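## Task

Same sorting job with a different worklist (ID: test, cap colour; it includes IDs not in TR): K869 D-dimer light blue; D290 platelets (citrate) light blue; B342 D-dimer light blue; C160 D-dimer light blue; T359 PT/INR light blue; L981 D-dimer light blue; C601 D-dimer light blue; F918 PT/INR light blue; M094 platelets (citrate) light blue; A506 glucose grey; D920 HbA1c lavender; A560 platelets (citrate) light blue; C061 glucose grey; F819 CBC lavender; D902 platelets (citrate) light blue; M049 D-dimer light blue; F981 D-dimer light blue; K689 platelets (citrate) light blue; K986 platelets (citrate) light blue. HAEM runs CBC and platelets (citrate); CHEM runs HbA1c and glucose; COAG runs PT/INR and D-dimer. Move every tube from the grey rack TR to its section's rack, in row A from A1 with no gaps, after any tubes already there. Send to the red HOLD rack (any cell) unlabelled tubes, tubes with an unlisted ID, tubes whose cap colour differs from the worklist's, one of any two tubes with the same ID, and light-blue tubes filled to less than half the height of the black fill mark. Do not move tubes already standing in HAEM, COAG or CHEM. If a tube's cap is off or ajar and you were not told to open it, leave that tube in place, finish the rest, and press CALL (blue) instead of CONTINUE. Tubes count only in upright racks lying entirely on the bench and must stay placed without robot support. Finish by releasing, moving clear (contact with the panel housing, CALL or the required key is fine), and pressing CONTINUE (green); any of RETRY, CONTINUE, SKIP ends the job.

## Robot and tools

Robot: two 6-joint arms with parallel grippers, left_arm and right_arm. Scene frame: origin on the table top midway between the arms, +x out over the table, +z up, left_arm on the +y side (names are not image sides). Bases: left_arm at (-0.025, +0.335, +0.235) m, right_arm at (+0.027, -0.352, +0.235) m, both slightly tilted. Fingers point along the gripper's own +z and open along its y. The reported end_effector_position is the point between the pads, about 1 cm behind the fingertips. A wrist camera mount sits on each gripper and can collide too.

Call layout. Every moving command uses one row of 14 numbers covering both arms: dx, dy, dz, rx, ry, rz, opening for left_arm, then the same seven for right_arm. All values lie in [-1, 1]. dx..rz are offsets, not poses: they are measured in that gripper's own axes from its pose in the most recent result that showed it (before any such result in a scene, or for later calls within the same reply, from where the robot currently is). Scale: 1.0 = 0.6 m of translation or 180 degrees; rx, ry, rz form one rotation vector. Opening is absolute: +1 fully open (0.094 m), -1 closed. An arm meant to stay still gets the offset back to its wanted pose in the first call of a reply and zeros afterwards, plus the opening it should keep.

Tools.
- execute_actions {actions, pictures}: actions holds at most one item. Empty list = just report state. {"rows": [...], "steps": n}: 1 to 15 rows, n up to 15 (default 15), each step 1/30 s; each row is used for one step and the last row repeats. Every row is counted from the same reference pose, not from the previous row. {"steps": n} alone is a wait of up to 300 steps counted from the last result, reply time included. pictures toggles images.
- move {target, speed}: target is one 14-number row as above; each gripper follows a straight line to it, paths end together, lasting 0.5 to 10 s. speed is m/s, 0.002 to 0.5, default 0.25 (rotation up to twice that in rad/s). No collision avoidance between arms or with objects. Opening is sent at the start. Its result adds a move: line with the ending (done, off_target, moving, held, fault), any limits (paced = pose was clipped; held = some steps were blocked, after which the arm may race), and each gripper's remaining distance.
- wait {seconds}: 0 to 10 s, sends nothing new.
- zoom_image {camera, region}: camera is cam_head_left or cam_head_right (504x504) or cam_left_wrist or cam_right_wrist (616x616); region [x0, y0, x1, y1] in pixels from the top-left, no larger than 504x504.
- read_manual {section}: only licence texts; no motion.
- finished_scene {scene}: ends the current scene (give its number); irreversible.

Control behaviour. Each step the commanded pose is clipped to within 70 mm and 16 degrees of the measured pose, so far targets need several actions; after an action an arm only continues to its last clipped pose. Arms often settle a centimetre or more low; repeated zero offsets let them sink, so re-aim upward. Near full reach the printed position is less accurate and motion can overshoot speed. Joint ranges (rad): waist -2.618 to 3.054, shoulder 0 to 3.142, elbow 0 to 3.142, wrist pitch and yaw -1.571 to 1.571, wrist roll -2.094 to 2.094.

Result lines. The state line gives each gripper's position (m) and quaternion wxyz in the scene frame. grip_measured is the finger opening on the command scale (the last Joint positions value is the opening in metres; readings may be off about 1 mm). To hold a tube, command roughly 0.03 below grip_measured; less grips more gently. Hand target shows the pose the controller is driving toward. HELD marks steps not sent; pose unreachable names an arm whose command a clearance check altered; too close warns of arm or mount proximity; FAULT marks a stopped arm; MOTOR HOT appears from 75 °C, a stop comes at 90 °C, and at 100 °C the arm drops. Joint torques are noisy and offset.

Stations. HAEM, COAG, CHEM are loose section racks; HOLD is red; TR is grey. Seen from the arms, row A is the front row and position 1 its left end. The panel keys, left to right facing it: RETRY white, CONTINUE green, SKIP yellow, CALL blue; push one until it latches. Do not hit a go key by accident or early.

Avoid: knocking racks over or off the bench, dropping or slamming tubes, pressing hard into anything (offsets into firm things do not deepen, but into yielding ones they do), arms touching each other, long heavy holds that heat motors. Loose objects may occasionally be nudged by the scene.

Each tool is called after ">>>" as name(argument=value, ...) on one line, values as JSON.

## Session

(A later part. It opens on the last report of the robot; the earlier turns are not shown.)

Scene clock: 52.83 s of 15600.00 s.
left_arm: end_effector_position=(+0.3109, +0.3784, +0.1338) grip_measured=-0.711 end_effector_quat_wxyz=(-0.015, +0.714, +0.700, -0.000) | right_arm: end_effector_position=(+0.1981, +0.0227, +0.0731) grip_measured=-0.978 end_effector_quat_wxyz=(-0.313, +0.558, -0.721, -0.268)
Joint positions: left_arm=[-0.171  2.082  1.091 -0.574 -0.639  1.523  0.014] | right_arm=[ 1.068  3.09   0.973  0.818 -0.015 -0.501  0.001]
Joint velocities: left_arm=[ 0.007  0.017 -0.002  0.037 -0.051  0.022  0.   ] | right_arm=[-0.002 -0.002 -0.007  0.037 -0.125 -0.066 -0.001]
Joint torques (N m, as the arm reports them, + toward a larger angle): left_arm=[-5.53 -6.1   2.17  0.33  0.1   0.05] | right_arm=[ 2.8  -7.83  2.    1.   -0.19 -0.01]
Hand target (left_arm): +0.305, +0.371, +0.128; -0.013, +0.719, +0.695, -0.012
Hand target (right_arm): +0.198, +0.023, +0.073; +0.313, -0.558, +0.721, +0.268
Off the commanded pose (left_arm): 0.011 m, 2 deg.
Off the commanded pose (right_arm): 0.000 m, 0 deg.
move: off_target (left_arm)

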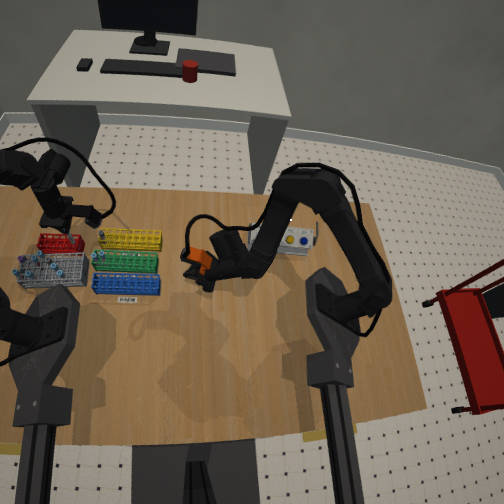

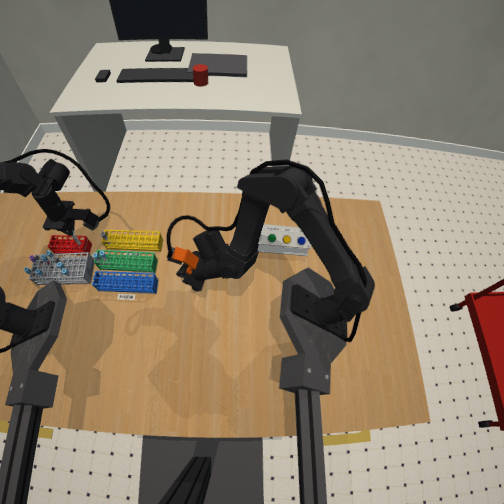

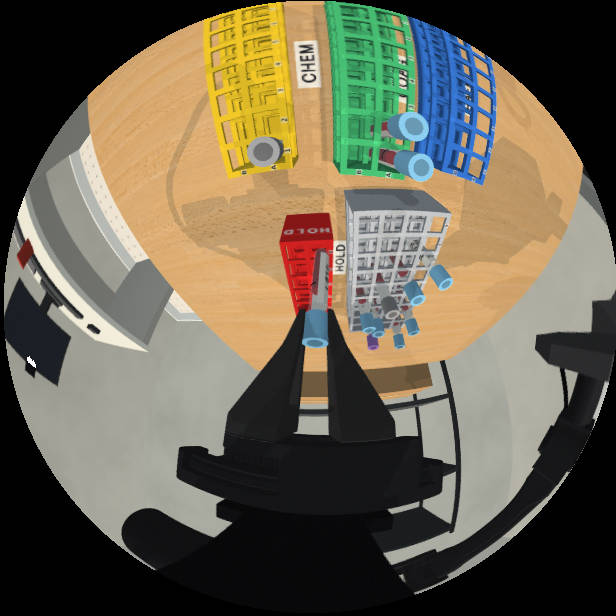

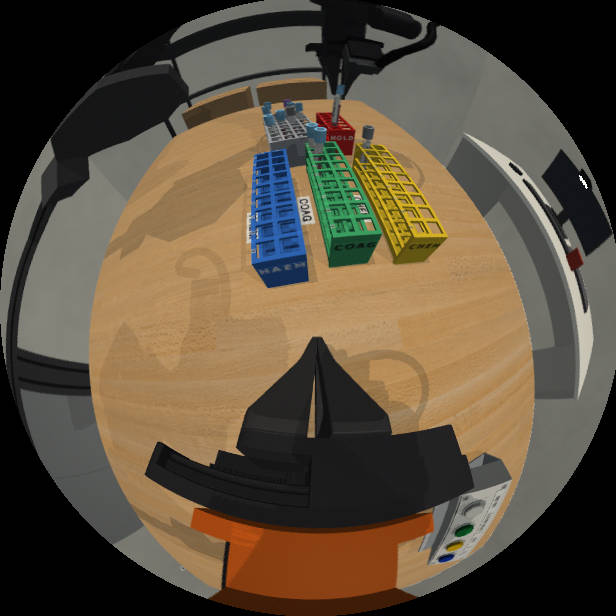

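>>> move(target=[-0.01,-0.004,0.088,-0.012,-0.007,0.004,-0.73,0,0,0,0,0,0,-1], speed=0.04)

Scene clock: 57.70 s of 15600.00 s.
left_arm: end_effector_position=(+0.3136, +0.3819, +0.0878) grip_measured=-0.711 end_effector_quat_wxyz=(+0.003, +0.712, +0.702, +0.018) | right_arm: end_effector_position=(+0.1981, +0.0227, +0.0731) grip_measured=-0.978 end_effector_quat_wxyz=(-0.313, +0.558, -0.721, -0.268)
Joint positions: left_arm=[-0.082  2.154  1.005 -0.289 -0.633  1.665  0.014] | right_arm=[ 1.068  3.09   0.973  0.818 -0.015 -0.501  0.001]
Joint velocities: left_arm=[-0.012 -0.022 -0.007  0.037  0.037  0.007  0.001] | right_arm=[-0.007 -0.002  0.017 -0.051  0.066 -0.037 -0.   ]
Joint torques (N m, as the arm reports them, + toward a larger angle): left_arm=[-5.21 -6.01  1.32  0.44  0.13  0.08] | right_arm=[ 2.63 -7.98  2.05  1.04 -0.23 -0.01]
Hand target (left_arm): +0.306, +0.374, +0.081; +0.005, +0.718, +0.696, +0.005
Hand target (right_arm): +0.198, +0.023, +0.073; +0.313, -0.558, +0.721, +0.268
Off the commanded pose (left_arm): 0.012 m, 2 deg.
Off the commanded pose (right_arm): 0.000 m, 0 deg.
After step 90, 0.10 s passed at rest.
move: off_target (left_arm)

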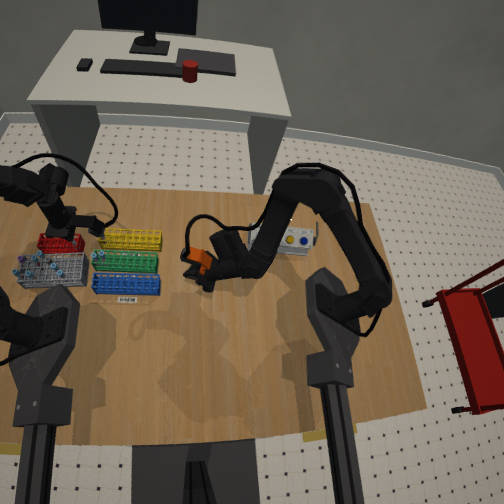

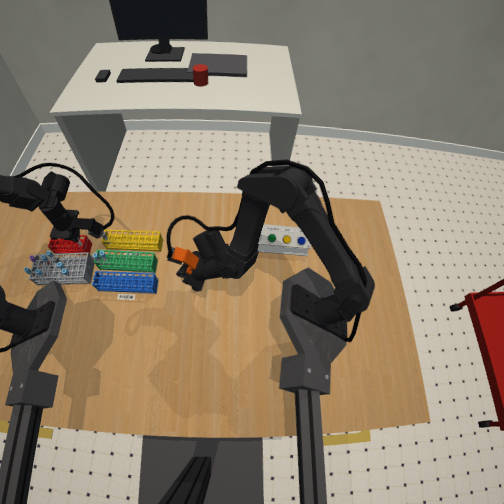

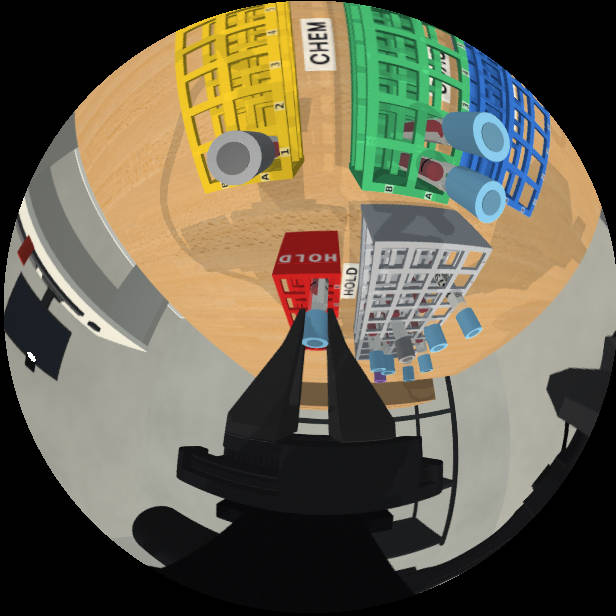

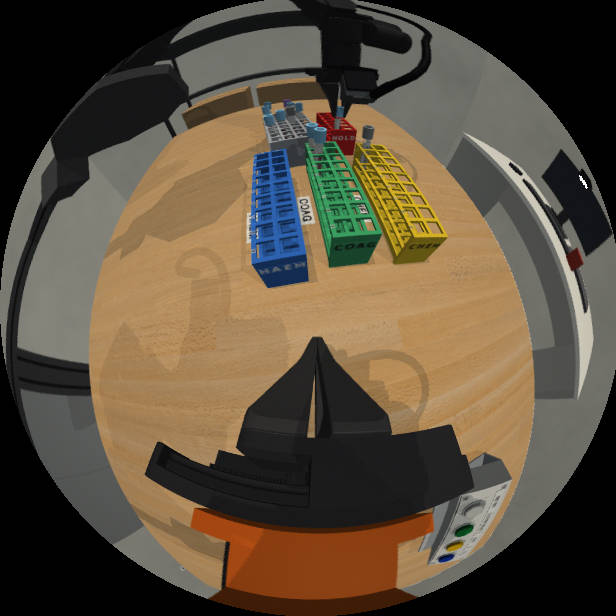

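>>> execute_actions(actions=[{"rows":[[0,0,0,0,0,0,-0.4,0,0,0,0,0,0,-1]],"steps":5}], pictures=false)

>>> move(target=[-0.008,0.012,-0.09,-0.003,-0.006,0,-0.4,0,0,0,0,0,0,-1], speed=0.15)

>>> move(target=[0.01,-0.205,-0.005,0.009,0,0,-0.4,0,0,0,0,0,0,-1])

>>> zoom_image(camera="cam_left_wrist", region=[240,200,390,350])

Scene clock: 64.27 s of 15600.00 s.
left_arm: end_effector_position=(+0.3139, +0.3818, +0.0878) grip_measured=-0.402 end_effector_quat_wxyz=(+0.003, +0.712, +0.702, +0.019) | right_arm: end_effector_position=(+0.1981, +0.0227, +0.0731) grip_measured=-0.978 end_effector_quat_wxyz=(-0.313, +0.558, -0.721, -0.268)
Joint positions: left_arm=[-0.082  2.154  1.005 -0.287 -0.633  1.667  0.028] | right_arm=[ 1.068  3.09   0.973  0.818 -0.015 -0.501  0.001]
Joint velocities: left_arm=[-0.002  0.002  0.007  0.081 -0.007 -0.022  0.002] | right_arm=[-0.002 -0.007  0.007 -0.066 -0.007 -0.066 -0.001]
Joint torques (N m, as the arm reports them, + toward a larger angle): left_arm=[-5.42 -7.28  2.58  0.29 -0.07 -0.03] | right_arm=[ 2.61 -7.99  1.98  1.02 -0.21  0.01]
Hand target (left_arm): +0.313, +0.382, +0.088; +0.003, +0.712, +0.702, +0.018
Hand target (right_arm): +0.198, +0.023, +0.073; +0.313, -0.558, +0.721, +0.268
Off the commanded pose (left_arm): 0.000 m, 0 deg.
Off the commanded pose (right_arm): 0.000 m, 0 deg.
Steps of this call (steps 1 to 90: nothing new was sent; then 3.40 s passed at rest; steps 91 to 95: all 5 steps of this action). Readings (end_effector_position):
91: left_arm (+0.3139, +0.3818, +0.0878) | right_arm (+0.1981, +0.0227, +0.0731)
92: left_arm (+0.3139, +0.3818, +0.0878) | right_arm (+0.1981, +0.0227, +0.0731)
94: left_arm (+0.3139, +0.3818, +0.0878) | right_arm (+0.1981, +0.0227, +0.0731)
95: the state above

Scene clock: 65.57 s of 15600.00 s.
left_arm: end_effector_position=(+0.3141, +0.3779, +0.1325) grip_measured=-0.402 end_effector_quat_wxyz=(+0.004, +0.712, +0.702, +0.014) | right_arm: end_effector_position=(+0.1981, +0.0227, +0.0731) grip_measured=-0.978 end_effector_quat_wxyz=(-0.313, +0.558, -0.721, -0.268)
Joint positions: left_arm=[-0.167  2.059  1.045 -0.491 -0.633  1.557  0.028] | right_arm=[ 1.068  3.09   0.973  0.818 -0.015 -0.501  0.001]
Joint velocities: left_arm=[-0.007 -0.007 -0.012 -0.051  0.007 -0.022 -0.002] | right_arm=[ 0.012 -0.002 -0.007 -0.037 -0.022  0.007  0.   ]
Joint torques (N m, as the arm reports them, + toward a larger angle): left_arm=[-6.58 -7.97  4.28  0.06  0.02 -0.05] | right_arm=[ 2.72 -7.83  2.17  1.04 -0.21 -0.03]
Hand target (left_arm): +0.320, +0.376, +0.142; +0.014, +0.712, +0.702, +0.015
Hand target (right_arm): +0.198, +0.023, +0.073; +0.313, -0.558, +0.721, +0.268
Off the commanded pose (left_arm): 0.011 m, 1 deg.
Off the commanded pose (right_arm): 0.000 m, 0 deg.
move: off_target (left_arm)

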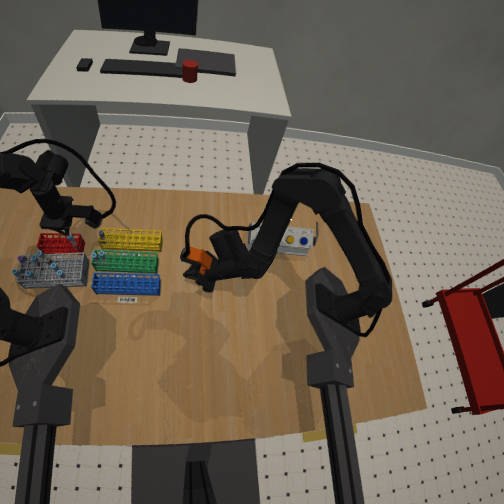

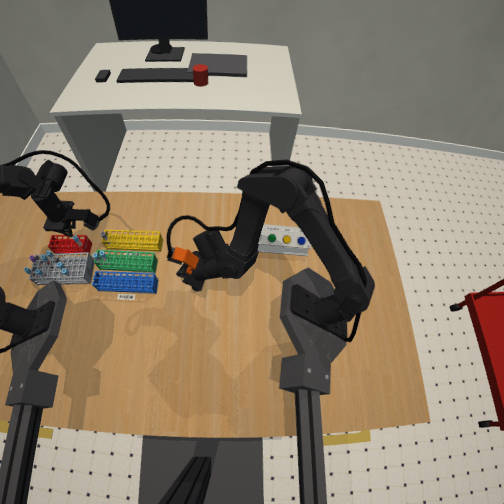

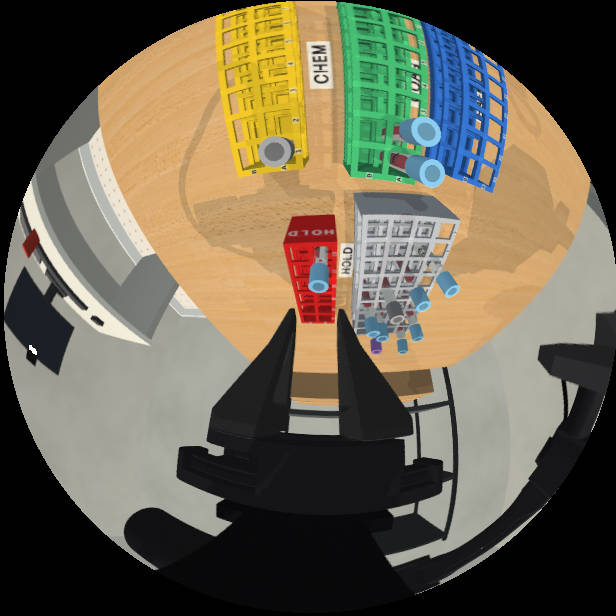

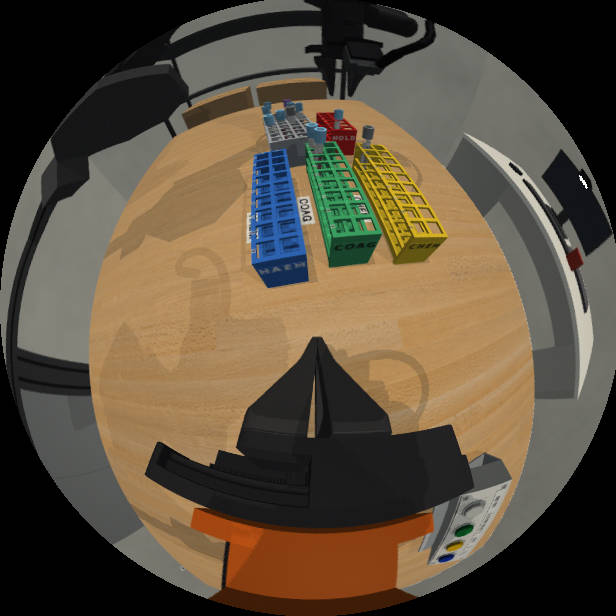

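Scene clock: 66.70 s of 15600.00 s.
left_arm: end_effector_position=(+0.1903, +0.3860, +0.1326) grip_measured=-0.402 end_effector_quat_wxyz=(-0.013, +0.718, +0.696, -0.001) | right_arm: end_effector_position=(+0.1981, +0.0227, +0.0731) grip_measured=-0.978 end_effector_quat_wxyz=(-0.313, +0.558, -0.721, -0.268)
Joint positions: left_arm=[-0.159  1.744  0.55  -0.36  -0.635  1.552  0.028] | right_arm=[ 1.068  3.09   0.973  0.818 -0.015 -0.501  0.001]
Joint velocities: left_arm=[-0.007 -0.017  0.007 -0.007 -0.051 -0.007 -0.001] | right_arm=[-0.002 -0.007  0.002 -0.066  0.037  0.022  0.   ]
Joint torques (N m, as the arm reports them, + toward a larger angle): left_arm=[-2.91 -5.77  1.75  0.32 -0.01  0.05] | right_arm=[ 2.73 -7.92  1.99  1.03 -0.19 -0.01]
Hand target (left_arm): +0.191, +0.388, +0.134; -0.006, +0.712, +0.702, +0.004
Hand target (right_arm): +0.198, +0.023, +0.073; +0.313, -0.558, +0.721, +0.268
Off the commanded pose (left_arm): 0.001 m, 1 deg.
Off the commanded pose (right_arm): 0.000 m, 0 deg.
move: done

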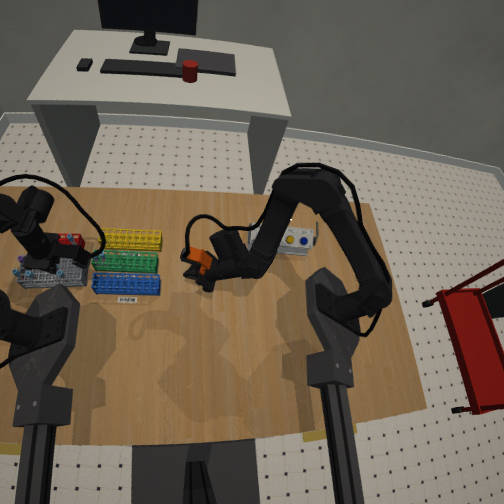

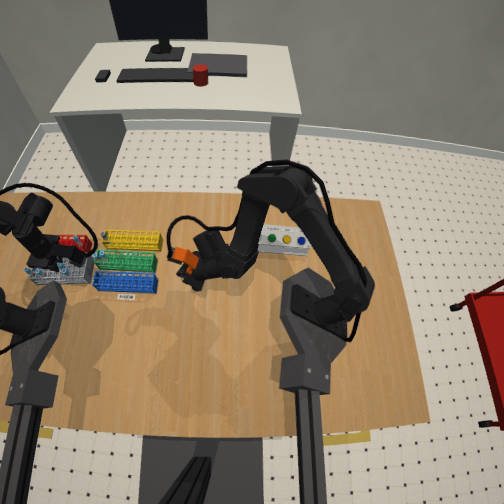

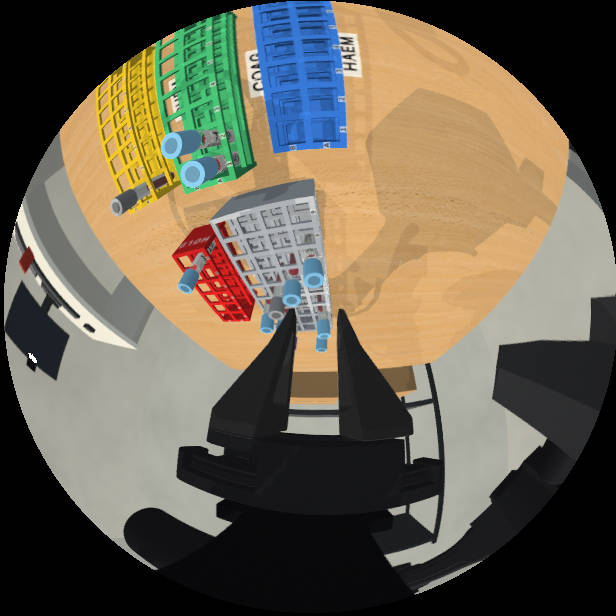

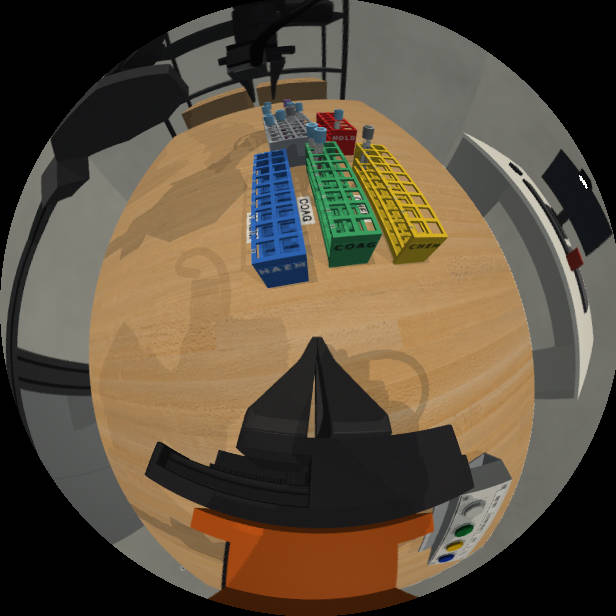

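Region (240, 200, 390, 350) of cam_left_wrist's 616x616 image, scaled by 3.360, with more detail than that image has.

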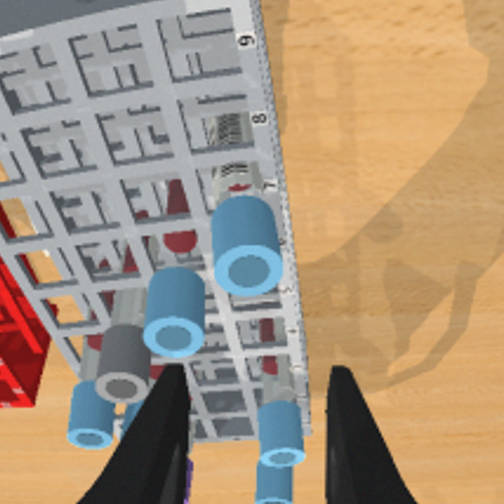

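>>> move(target=[-0.011,-0.014,0.096,0,-0.013,-0.004,-0.4,0,0,0,0,0,0,-1], speed=0.07)

>>> zoom_image(camera="cam_left_wrist", region=[80,90,280,290])

>>> execute_actions(actions=[{"rows":[[0,0,0,0,0,0,-0.73,0,0,0,0,0,0,-1]],"steps":8}], pictures=false)

>>> move(target=[0,0.01,-0.18,-0.005,0,0,-0.73,0,0,0,0,0,0,-1], speed=0.12)

>>> move(target=[-0.23,0.04,-0.005,0,0,0.34,-0.73,0,0,0,0,0,0,-1], speed=0.4)

>>> zoom_image(camera="cam_right_wrist", region=[240,50,340,150])

>>> zoom_image(camera="cam_left_wrist", region=[240,200,390,350])

Scene clock: 78.10 s of 15600.00 s.
left_arm: end_effector_position=(+0.1898, +0.3879, +0.0796) grip_measured=-0.402 end_effector_quat_wxyz=(-0.001, +0.708, +0.707, +0.001) | right_arm: end_effector_position=(+0.1981, +0.0227, +0.0731) grip_measured=-0.978 end_effector_quat_wxyz=(-0.313, +0.558, -0.721, -0.268)
Joint positions: left_arm=[ 0.002  1.922  0.482  0.023 -0.606  1.733  0.028] | right_arm=[ 1.068  3.09   0.973  0.818 -0.015 -0.501  0.001]
Joint velocities: left_arm=[-0.012 -0.002 -0.022  0.007 -0.022  0.051  0.   ] | right_arm=[-0.012 -0.017 -0.007 -0.007  0.007 -0.066 -0.   ]
Joint torques (N m, as the arm reports them, + toward a larger angle): left_arm=[-2.92 -3.57 -0.07  0.34  0.15  0.05] | right_arm=[ 2.7  -7.91  2.06  1.03 -0.18  0.  ]
Hand target (left_arm): +0.180, +0.381, +0.075; +0.000, +0.713, +0.701, -0.015
Hand target (right_arm): +0.198, +0.023, +0.073; +0.313, -0.558, +0.721, +0.268
Off the commanded pose (left_arm): 0.013 m, 2 deg.
Off the commanded pose (right_arm): 0.000 m, 0 deg.
After step 90, 6.97 s passed at rest.
move: off_target (left_arm)

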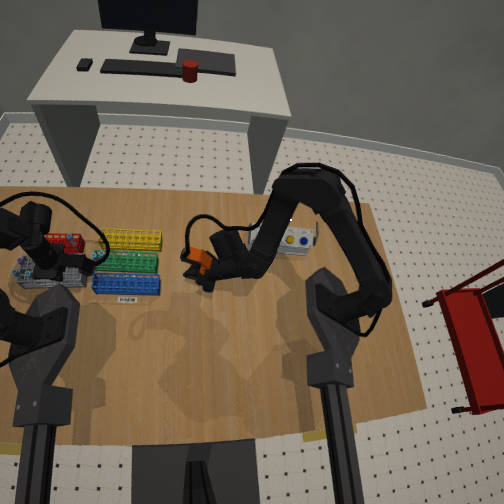

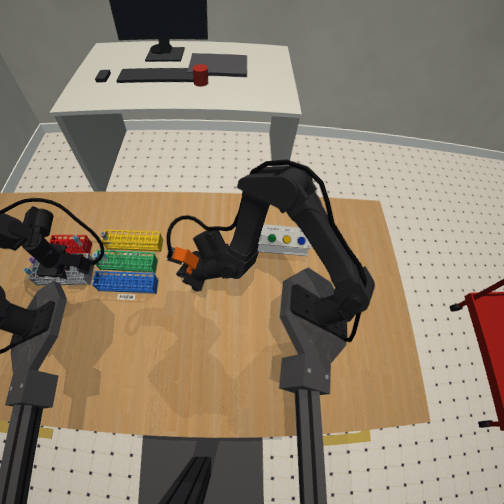

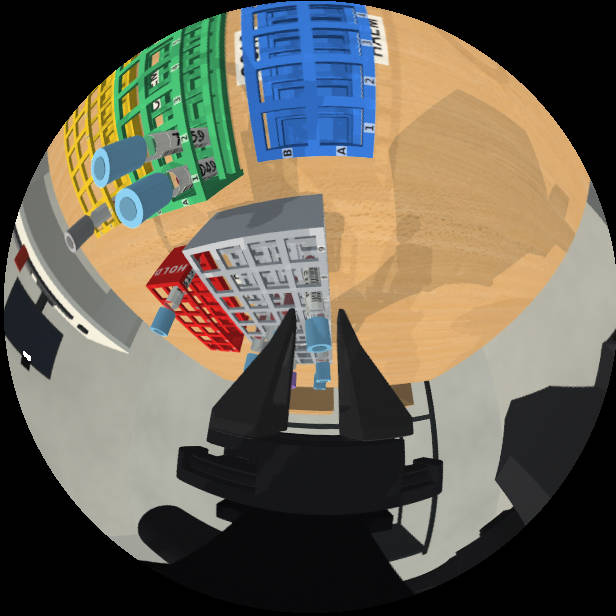

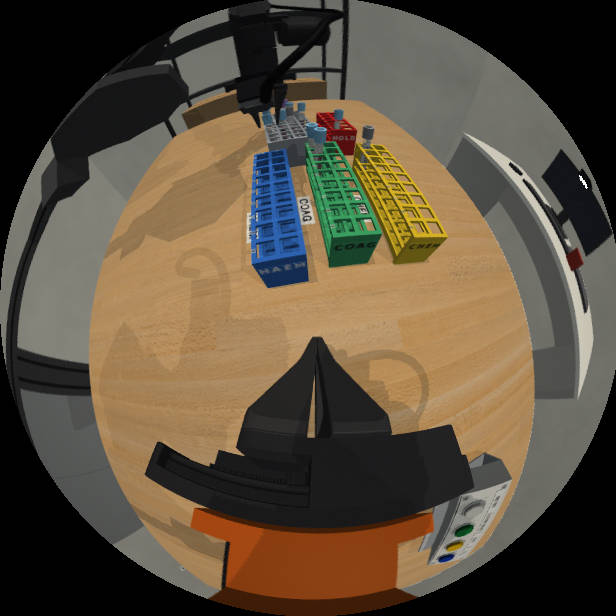

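Region (80, 90, 280, 290) of cam_left_wrist's 616x616 image, scaled by 2.520, with more detail than that image has.

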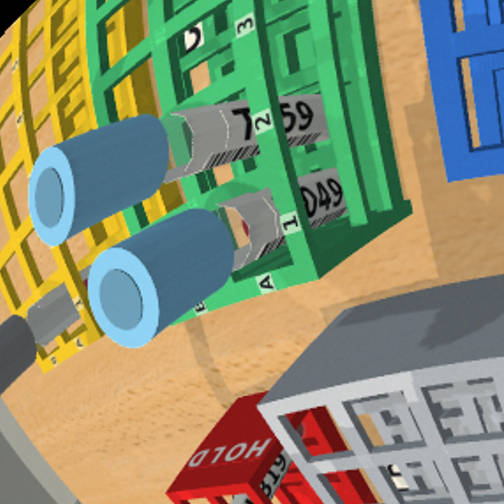

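Scene clock: 78.37 s of 15600.00 s.
left_arm: end_effector_position=(+0.1898, +0.3879, +0.0796) grip_measured=-0.709 end_effector_quat_wxyz=(-0.001, +0.708, +0.706, +0.001) | right_arm: end_effector_position=(+0.1981, +0.0227, +0.0731) grip_measured=-0.978 end_effector_quat_wxyz=(-0.313, +0.558, -0.721, -0.268)
Joint positions: left_arm=[ 0.002  1.922  0.482  0.023 -0.606  1.733  0.014] | right_arm=[ 1.068  3.09   0.973  0.818 -0.015 -0.501  0.001]
Joint velocities: left_arm=[ 0.007 -0.007  0.002  0.007 -0.007 -0.081  0.   ] | right_arm=[-0.002 -0.002 -0.002 -0.007  0.022 -0.022 -0.   ]
Joint torques (N m, as the arm reports them, + toward a larger angle): left_arm=[-3.61 -4.98  1.05  0.24  0.03 -0.03] | right_arm=[ 2.72 -7.89  2.08  1.02 -0.21  0.01]
Hand target (left_arm): +0.190, +0.388, +0.080; -0.001, +0.708, +0.706, +0.001
Hand target (right_arm): +0.198, +0.023, +0.073; +0.313, -0.558, +0.721, +0.268
Off the commanded pose (left_arm): 0.000 m, 0 deg.
Off the commanded pose (right_arm): 0.000 m, 0 deg.
Steps of this call (steps 1 to 8: all 8 steps of this action). Readings (end_effector_position):
1: left_arm (+0.1898, +0.3879, +0.0796) | right_arm (+0.1981, +0.0227, +0.0731)
2: left_arm (+0.1898, +0.3879, +0.0796) | right_arm (+0.1981, +0.0227, +0.0731)
4: left_arm (+0.1898, +0.3879, +0.0796) | right_arm (+0.1981, +0.0227, +0.0731)
8: the state above

Scene clock: 80.20 s of 15600.00 s.
left_arm: end_effector_position=(+0.1899, +0.3880, +0.1795) grip_measured=-0.709 end_effector_quat_wxyz=(-0.004, +0.708, +0.706, -0.000) | right_arm: end_effector_position=(+0.1981, +0.0227, +0.0731) grip_measured=-0.978 end_effector_quat_wxyz=(-0.313, +0.558, -0.721, -0.268)
Joint positions: left_arm=[-0.274  1.594  0.618 -0.645 -0.623  1.392  0.014] | right_arm=[ 1.068  3.09   0.973  0.818 -0.015 -0.501  0.001]
Joint velocities: left_arm=[ 0.002 -0.002  0.002 -0.037  0.022  0.007 -0.   ] | right_arm=[-0.002 -0.007 -0.017 -0.037 -0.066  0.007 -0.   ]
Joint torques (N m, as the arm reports them, + toward a larger angle): left_arm=[-4.56 -4.9   5.   -0.03 -0.03 -0.03] | right_arm=[ 2.69 -7.92  1.99  1.02 -0.2  -0.03]
Hand target (left_arm): +0.197, +0.387, +0.188; +0.007, +0.708, +0.706, +0.006
Hand target (right_arm): +0.198, +0.023, +0.073; +0.313, -0.558, +0.721, +0.268
Off the commanded pose (left_arm): 0.010 m, 1 deg.
Off the commanded pose (right_arm): 0.000 m, 0 deg.
move: done

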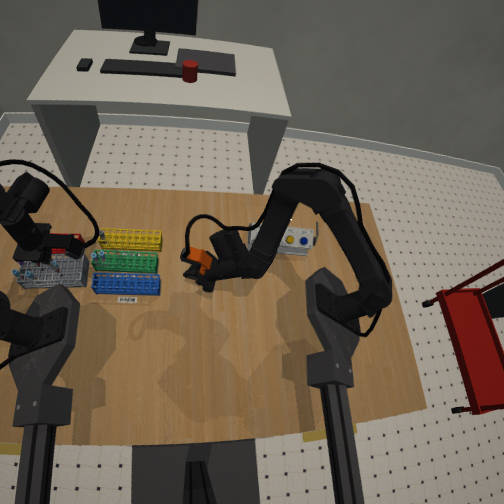

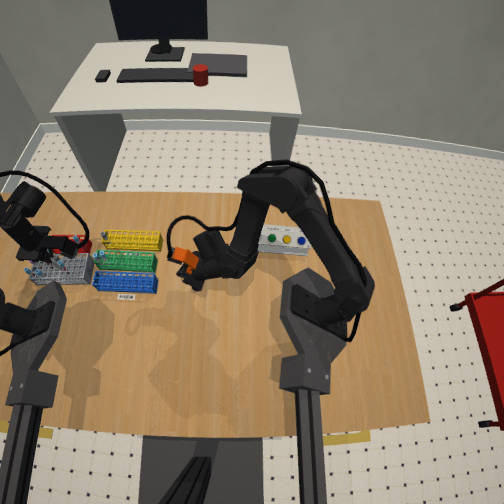

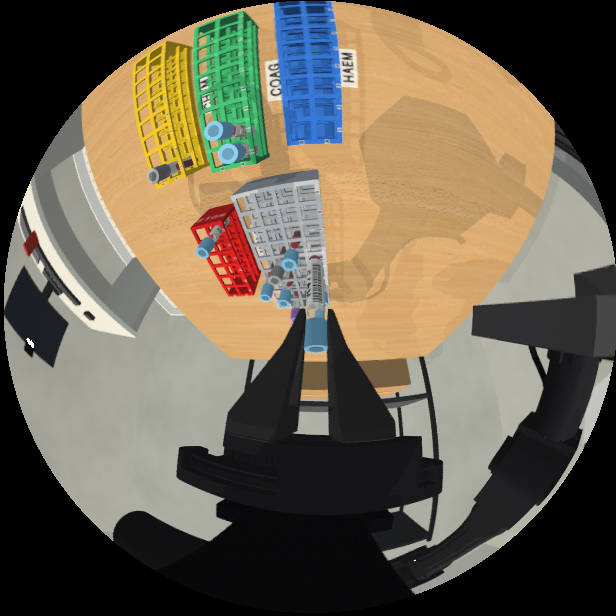

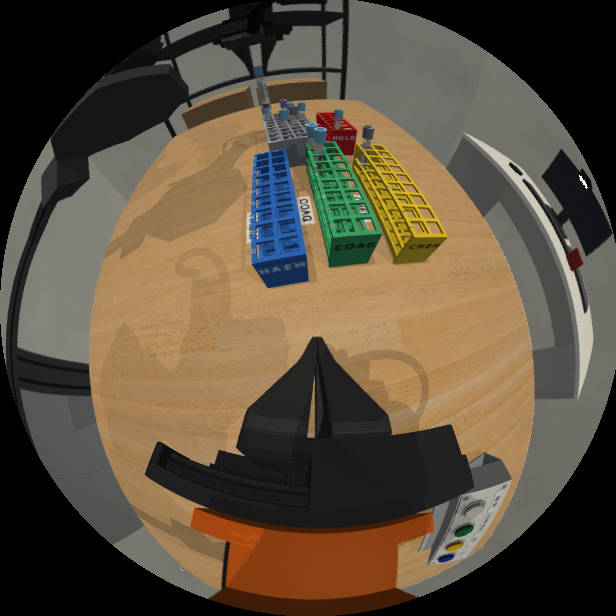

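Scene clock: 82.13 s of 15600.00 s.
left_arm: end_effector_position=(+0.2112, +0.2552, +0.1799) grip_measured=-0.709 end_effector_quat_wxyz=(-0.005, +0.966, +0.260, +0.005) | right_arm: end_effector_position=(+0.1981, +0.0227, +0.0731) grip_measured=-0.978 end_effector_quat_wxyz=(-0.313, +0.558, -0.721, -0.268)
Joint positions: left_arm=[-0.674  2.104  0.865 -0.641 -0.563  1.964  0.014] | right_arm=[ 1.068  3.09   0.973  0.818 -0.015 -0.501  0.001]
Joint velocities: left_arm=[-0.022 -0.022 -0.007 -0.007  0.037 -0.022 -0.   ] | right_arm=[ 0.017 -0.007 -0.007 -0.066  0.022 -0.037 -0.001]
Joint torques (N m, as the arm reports them, + toward a larger angle): left_arm=[-5.48 -4.31  5.14  0.13  0.11  0.09] | right_arm=[ 2.76 -7.95  2.14  1.03 -0.21 -0.03]
Hand target (left_arm): +0.210, +0.247, +0.182; -0.001, +0.969, +0.247, -0.002
Hand target (right_arm): +0.198, +0.023, +0.073; +0.313, -0.558, +0.721, +0.268
Off the commanded pose (left_arm): 0.006 m, 2 deg.
Off the commanded pose (right_arm): 0.000 m, 0 deg.
move: done

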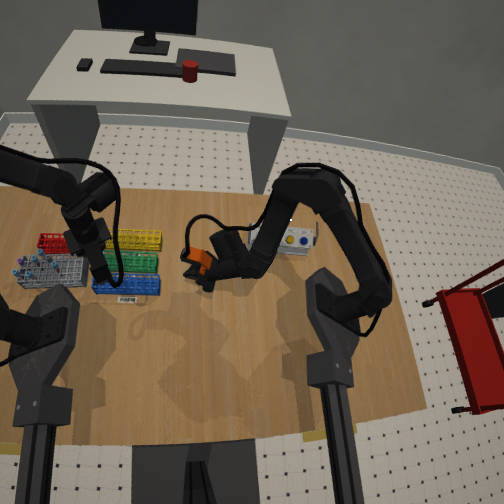

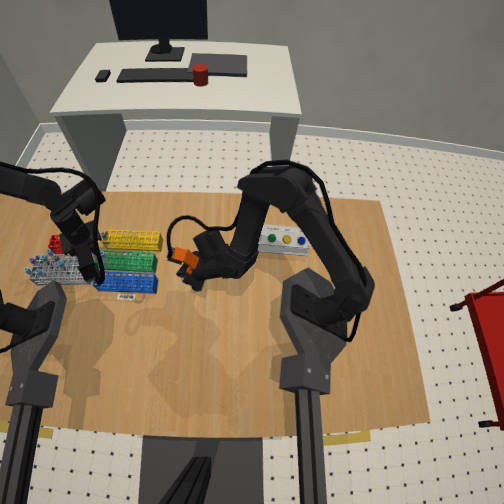

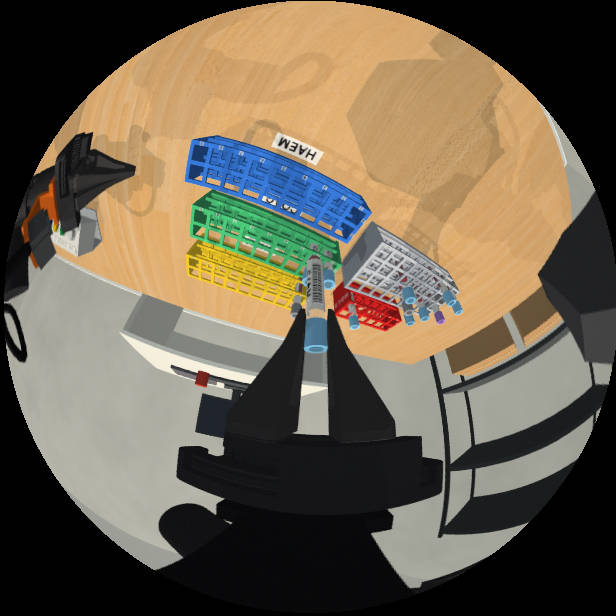

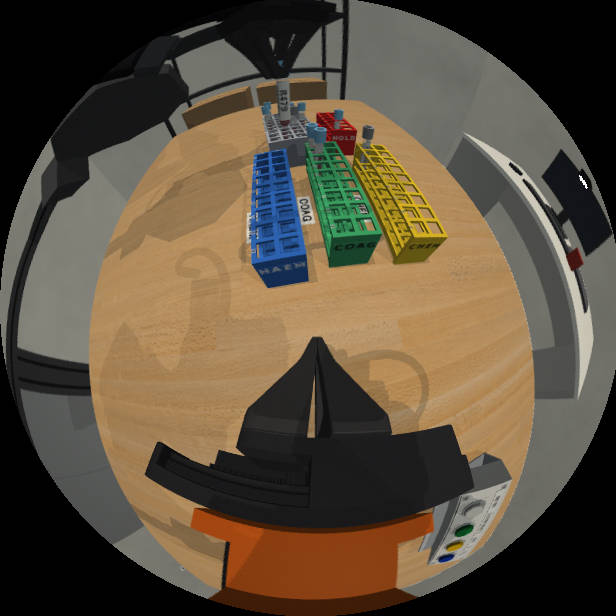

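Region (240, 50, 340, 150) of cam_right_wrist's 616x616 image, scaled by 5.040, with more detail than that image has.

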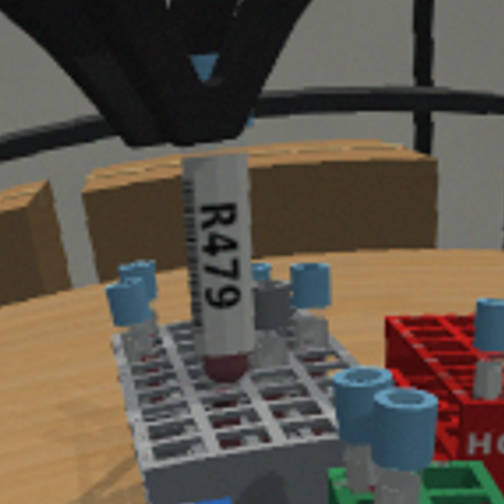

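Region (240, 200, 390, 350) of cam_left_wrist's 616x616 image, scaled by 3.360, with more detail than that image has.

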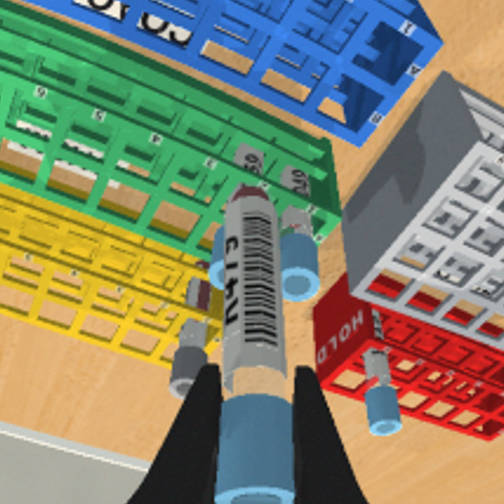

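>>> move(target=[0.322,-0.143,-0.015,0,-0.008,-0.335,-0.73,0,0,0,0,0,0,-1], speed=0.4)

>>> move(target=[-0.013,-0.008,0.085,0,-0.012,0.004,-0.73,0,0,0,0,0,0,-1], speed=0.08)

>>> zoom_image(camera="cam_left_wrist", region=[240,200,390,350])

Scene clock: 90.17 s of 15600.00 s.
left_arm: end_effector_position=(+0.3376, +0.4271, +0.1873) grip_measured=-0.709 end_effector_quat_wxyz=(-0.002, +0.704, +0.710, +0.002) | right_arm: end_effector_position=(+0.1981, +0.0227, +0.0731) grip_measured=-0.978 end_effector_quat_wxyz=(-0.313, +0.558, -0.721, -0.268)
Joint positions: left_arm=[-0.138  1.967  1.271 -0.82  -0.623  1.552  0.014] | right_arm=[ 1.068  3.09   0.973  0.818 -0.015 -0.501  0.001]
Joint velocities: left_arm=[-0.002  0.007  0.002  0.022 -0.007 -0.022 -0.   ] | right_arm=[ 0.007 -0.007 -0.007  0.022  0.051 -0.066 -0.001]
Joint torques (N m, as the arm reports them, + toward a larger angle): left_arm=[-5.63 -6.95  5.02  0.    0.04 -0.08] | right_arm=[ 2.69 -7.88  2.01  1.04 -0.22 -0.02]
Hand target (left_arm): +0.338, +0.426, +0.190; -0.002, +0.704, +0.710, -0.003
Hand target (right_arm): +0.198, +0.023, +0.073; +0.313, -0.558, +0.721, +0.268
Off the commanded pose (left_arm): 0.005 m, 1 deg.
Off the commanded pose (right_arm): 0.000 m, 0 deg.
After step 90, 3.07 s passed at rest.
move: done

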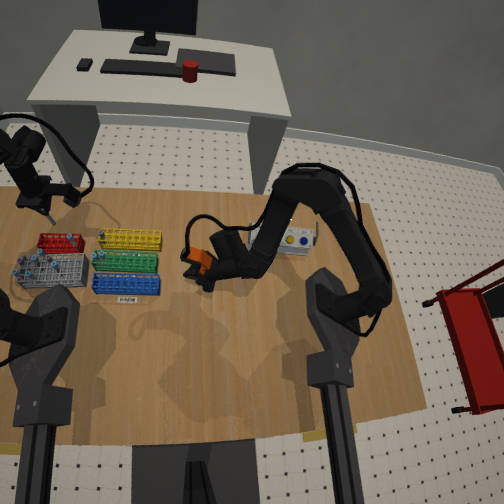

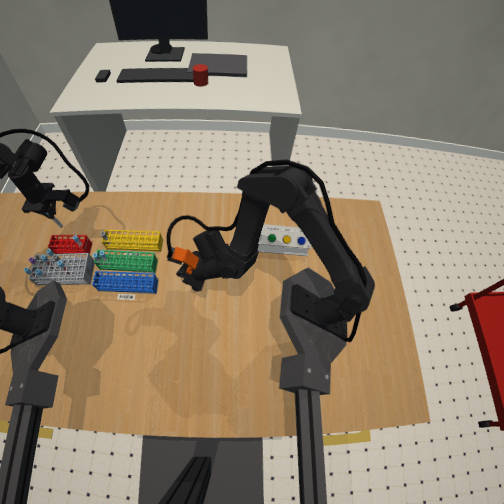

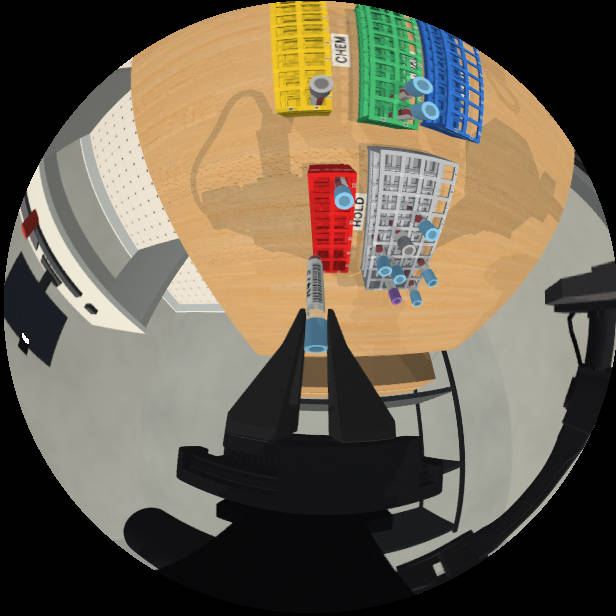

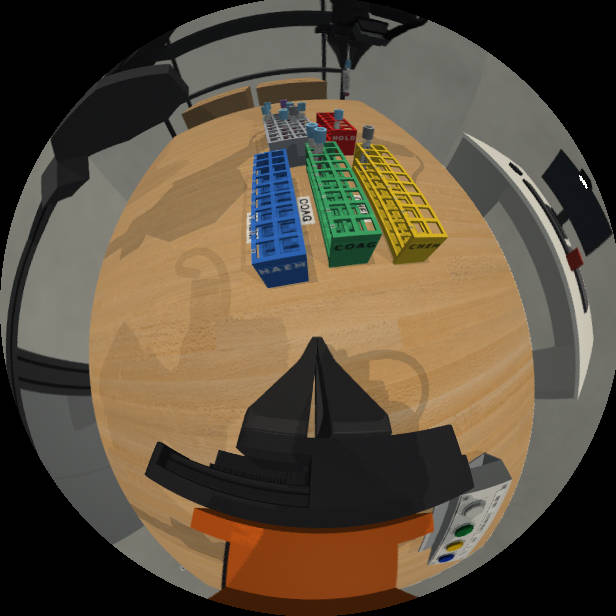

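Scene clock: 91.33 s of 15600.00 s.
left_arm: end_effector_position=(+0.3357, +0.4282, +0.1422) grip_measured=-0.709 end_effector_quat_wxyz=(+0.005, +0.703, +0.711, +0.001) | right_arm: end_effector_position=(+0.1981, +0.0227, +0.0731) grip_measured=-0.978 end_effector_quat_wxyz=(-0.313, +0.558, -0.721, -0.268)
Joint positions: left_arm=[-0.055  2.017  1.184 -0.615 -0.603  1.655  0.014] | right_arm=[ 1.068  3.09   0.973  0.818 -0.015 -0.501  0.001]
Joint velocities: left_arm=[-0.002  0.012  0.002  0.066  0.051 -0.022 -0.001] | right_arm=[-0.007  0.007 -0.007  0.007 -0.022 -0.007 -0.001]
Joint torques (N m, as the arm reports them, + toward a larger angle): left_arm=[-5.33 -6.45  2.55  0.4   0.2   0.08] | right_arm=[ 2.67 -7.92  2.03  1.02 -0.18 -0.01]
Hand target (left_arm): +0.332, +0.420, +0.136; +0.010, +0.708, +0.706, -0.012
Hand target (right_arm): +0.198, +0.023, +0.073; +0.313, -0.558, +0.721, +0.268
Off the commanded pose (left_arm): 0.011 m, 2 deg.
Off the commanded pose (right_arm): 0.000 m, 0 deg.
move: off_target (left_arm)

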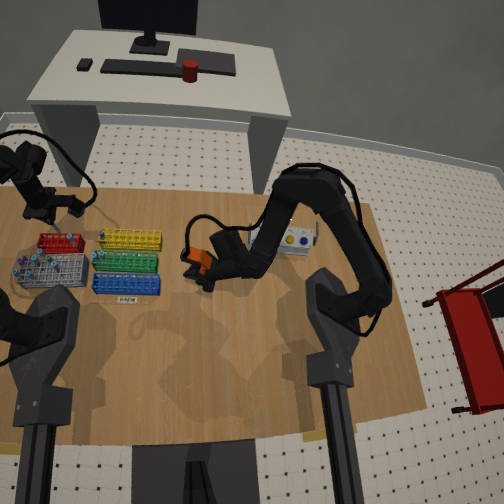

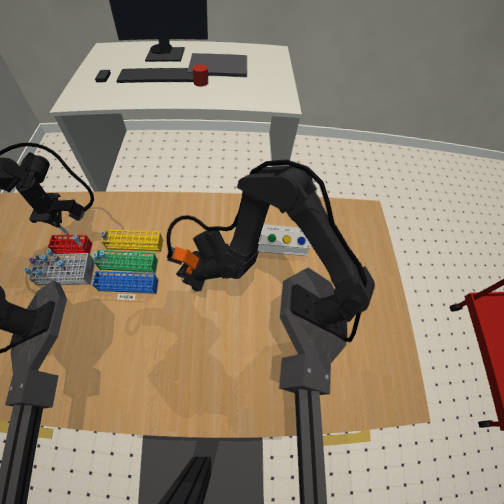

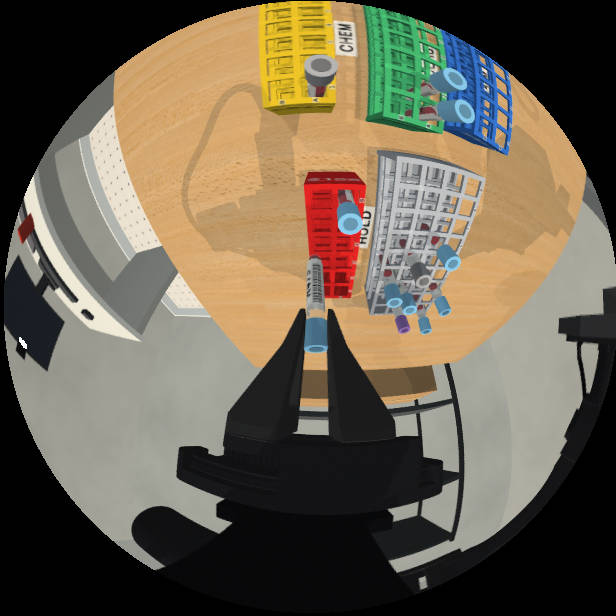

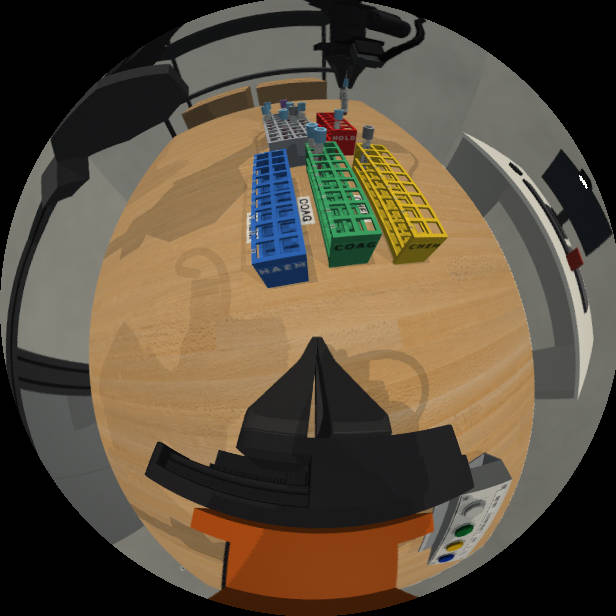

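Region (240, 200, 390, 350) of cam_left_wrist's 616x616 image, scaled by 3.360, with more detail than that image has.

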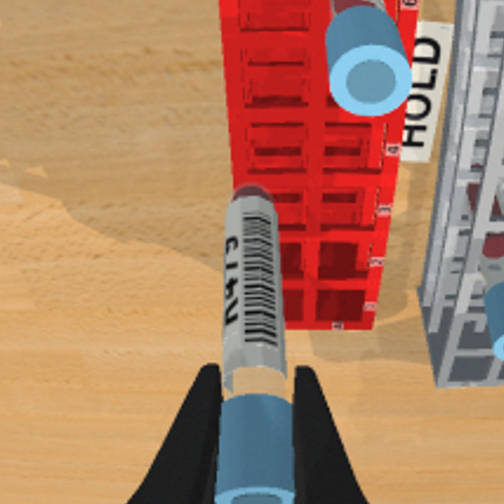

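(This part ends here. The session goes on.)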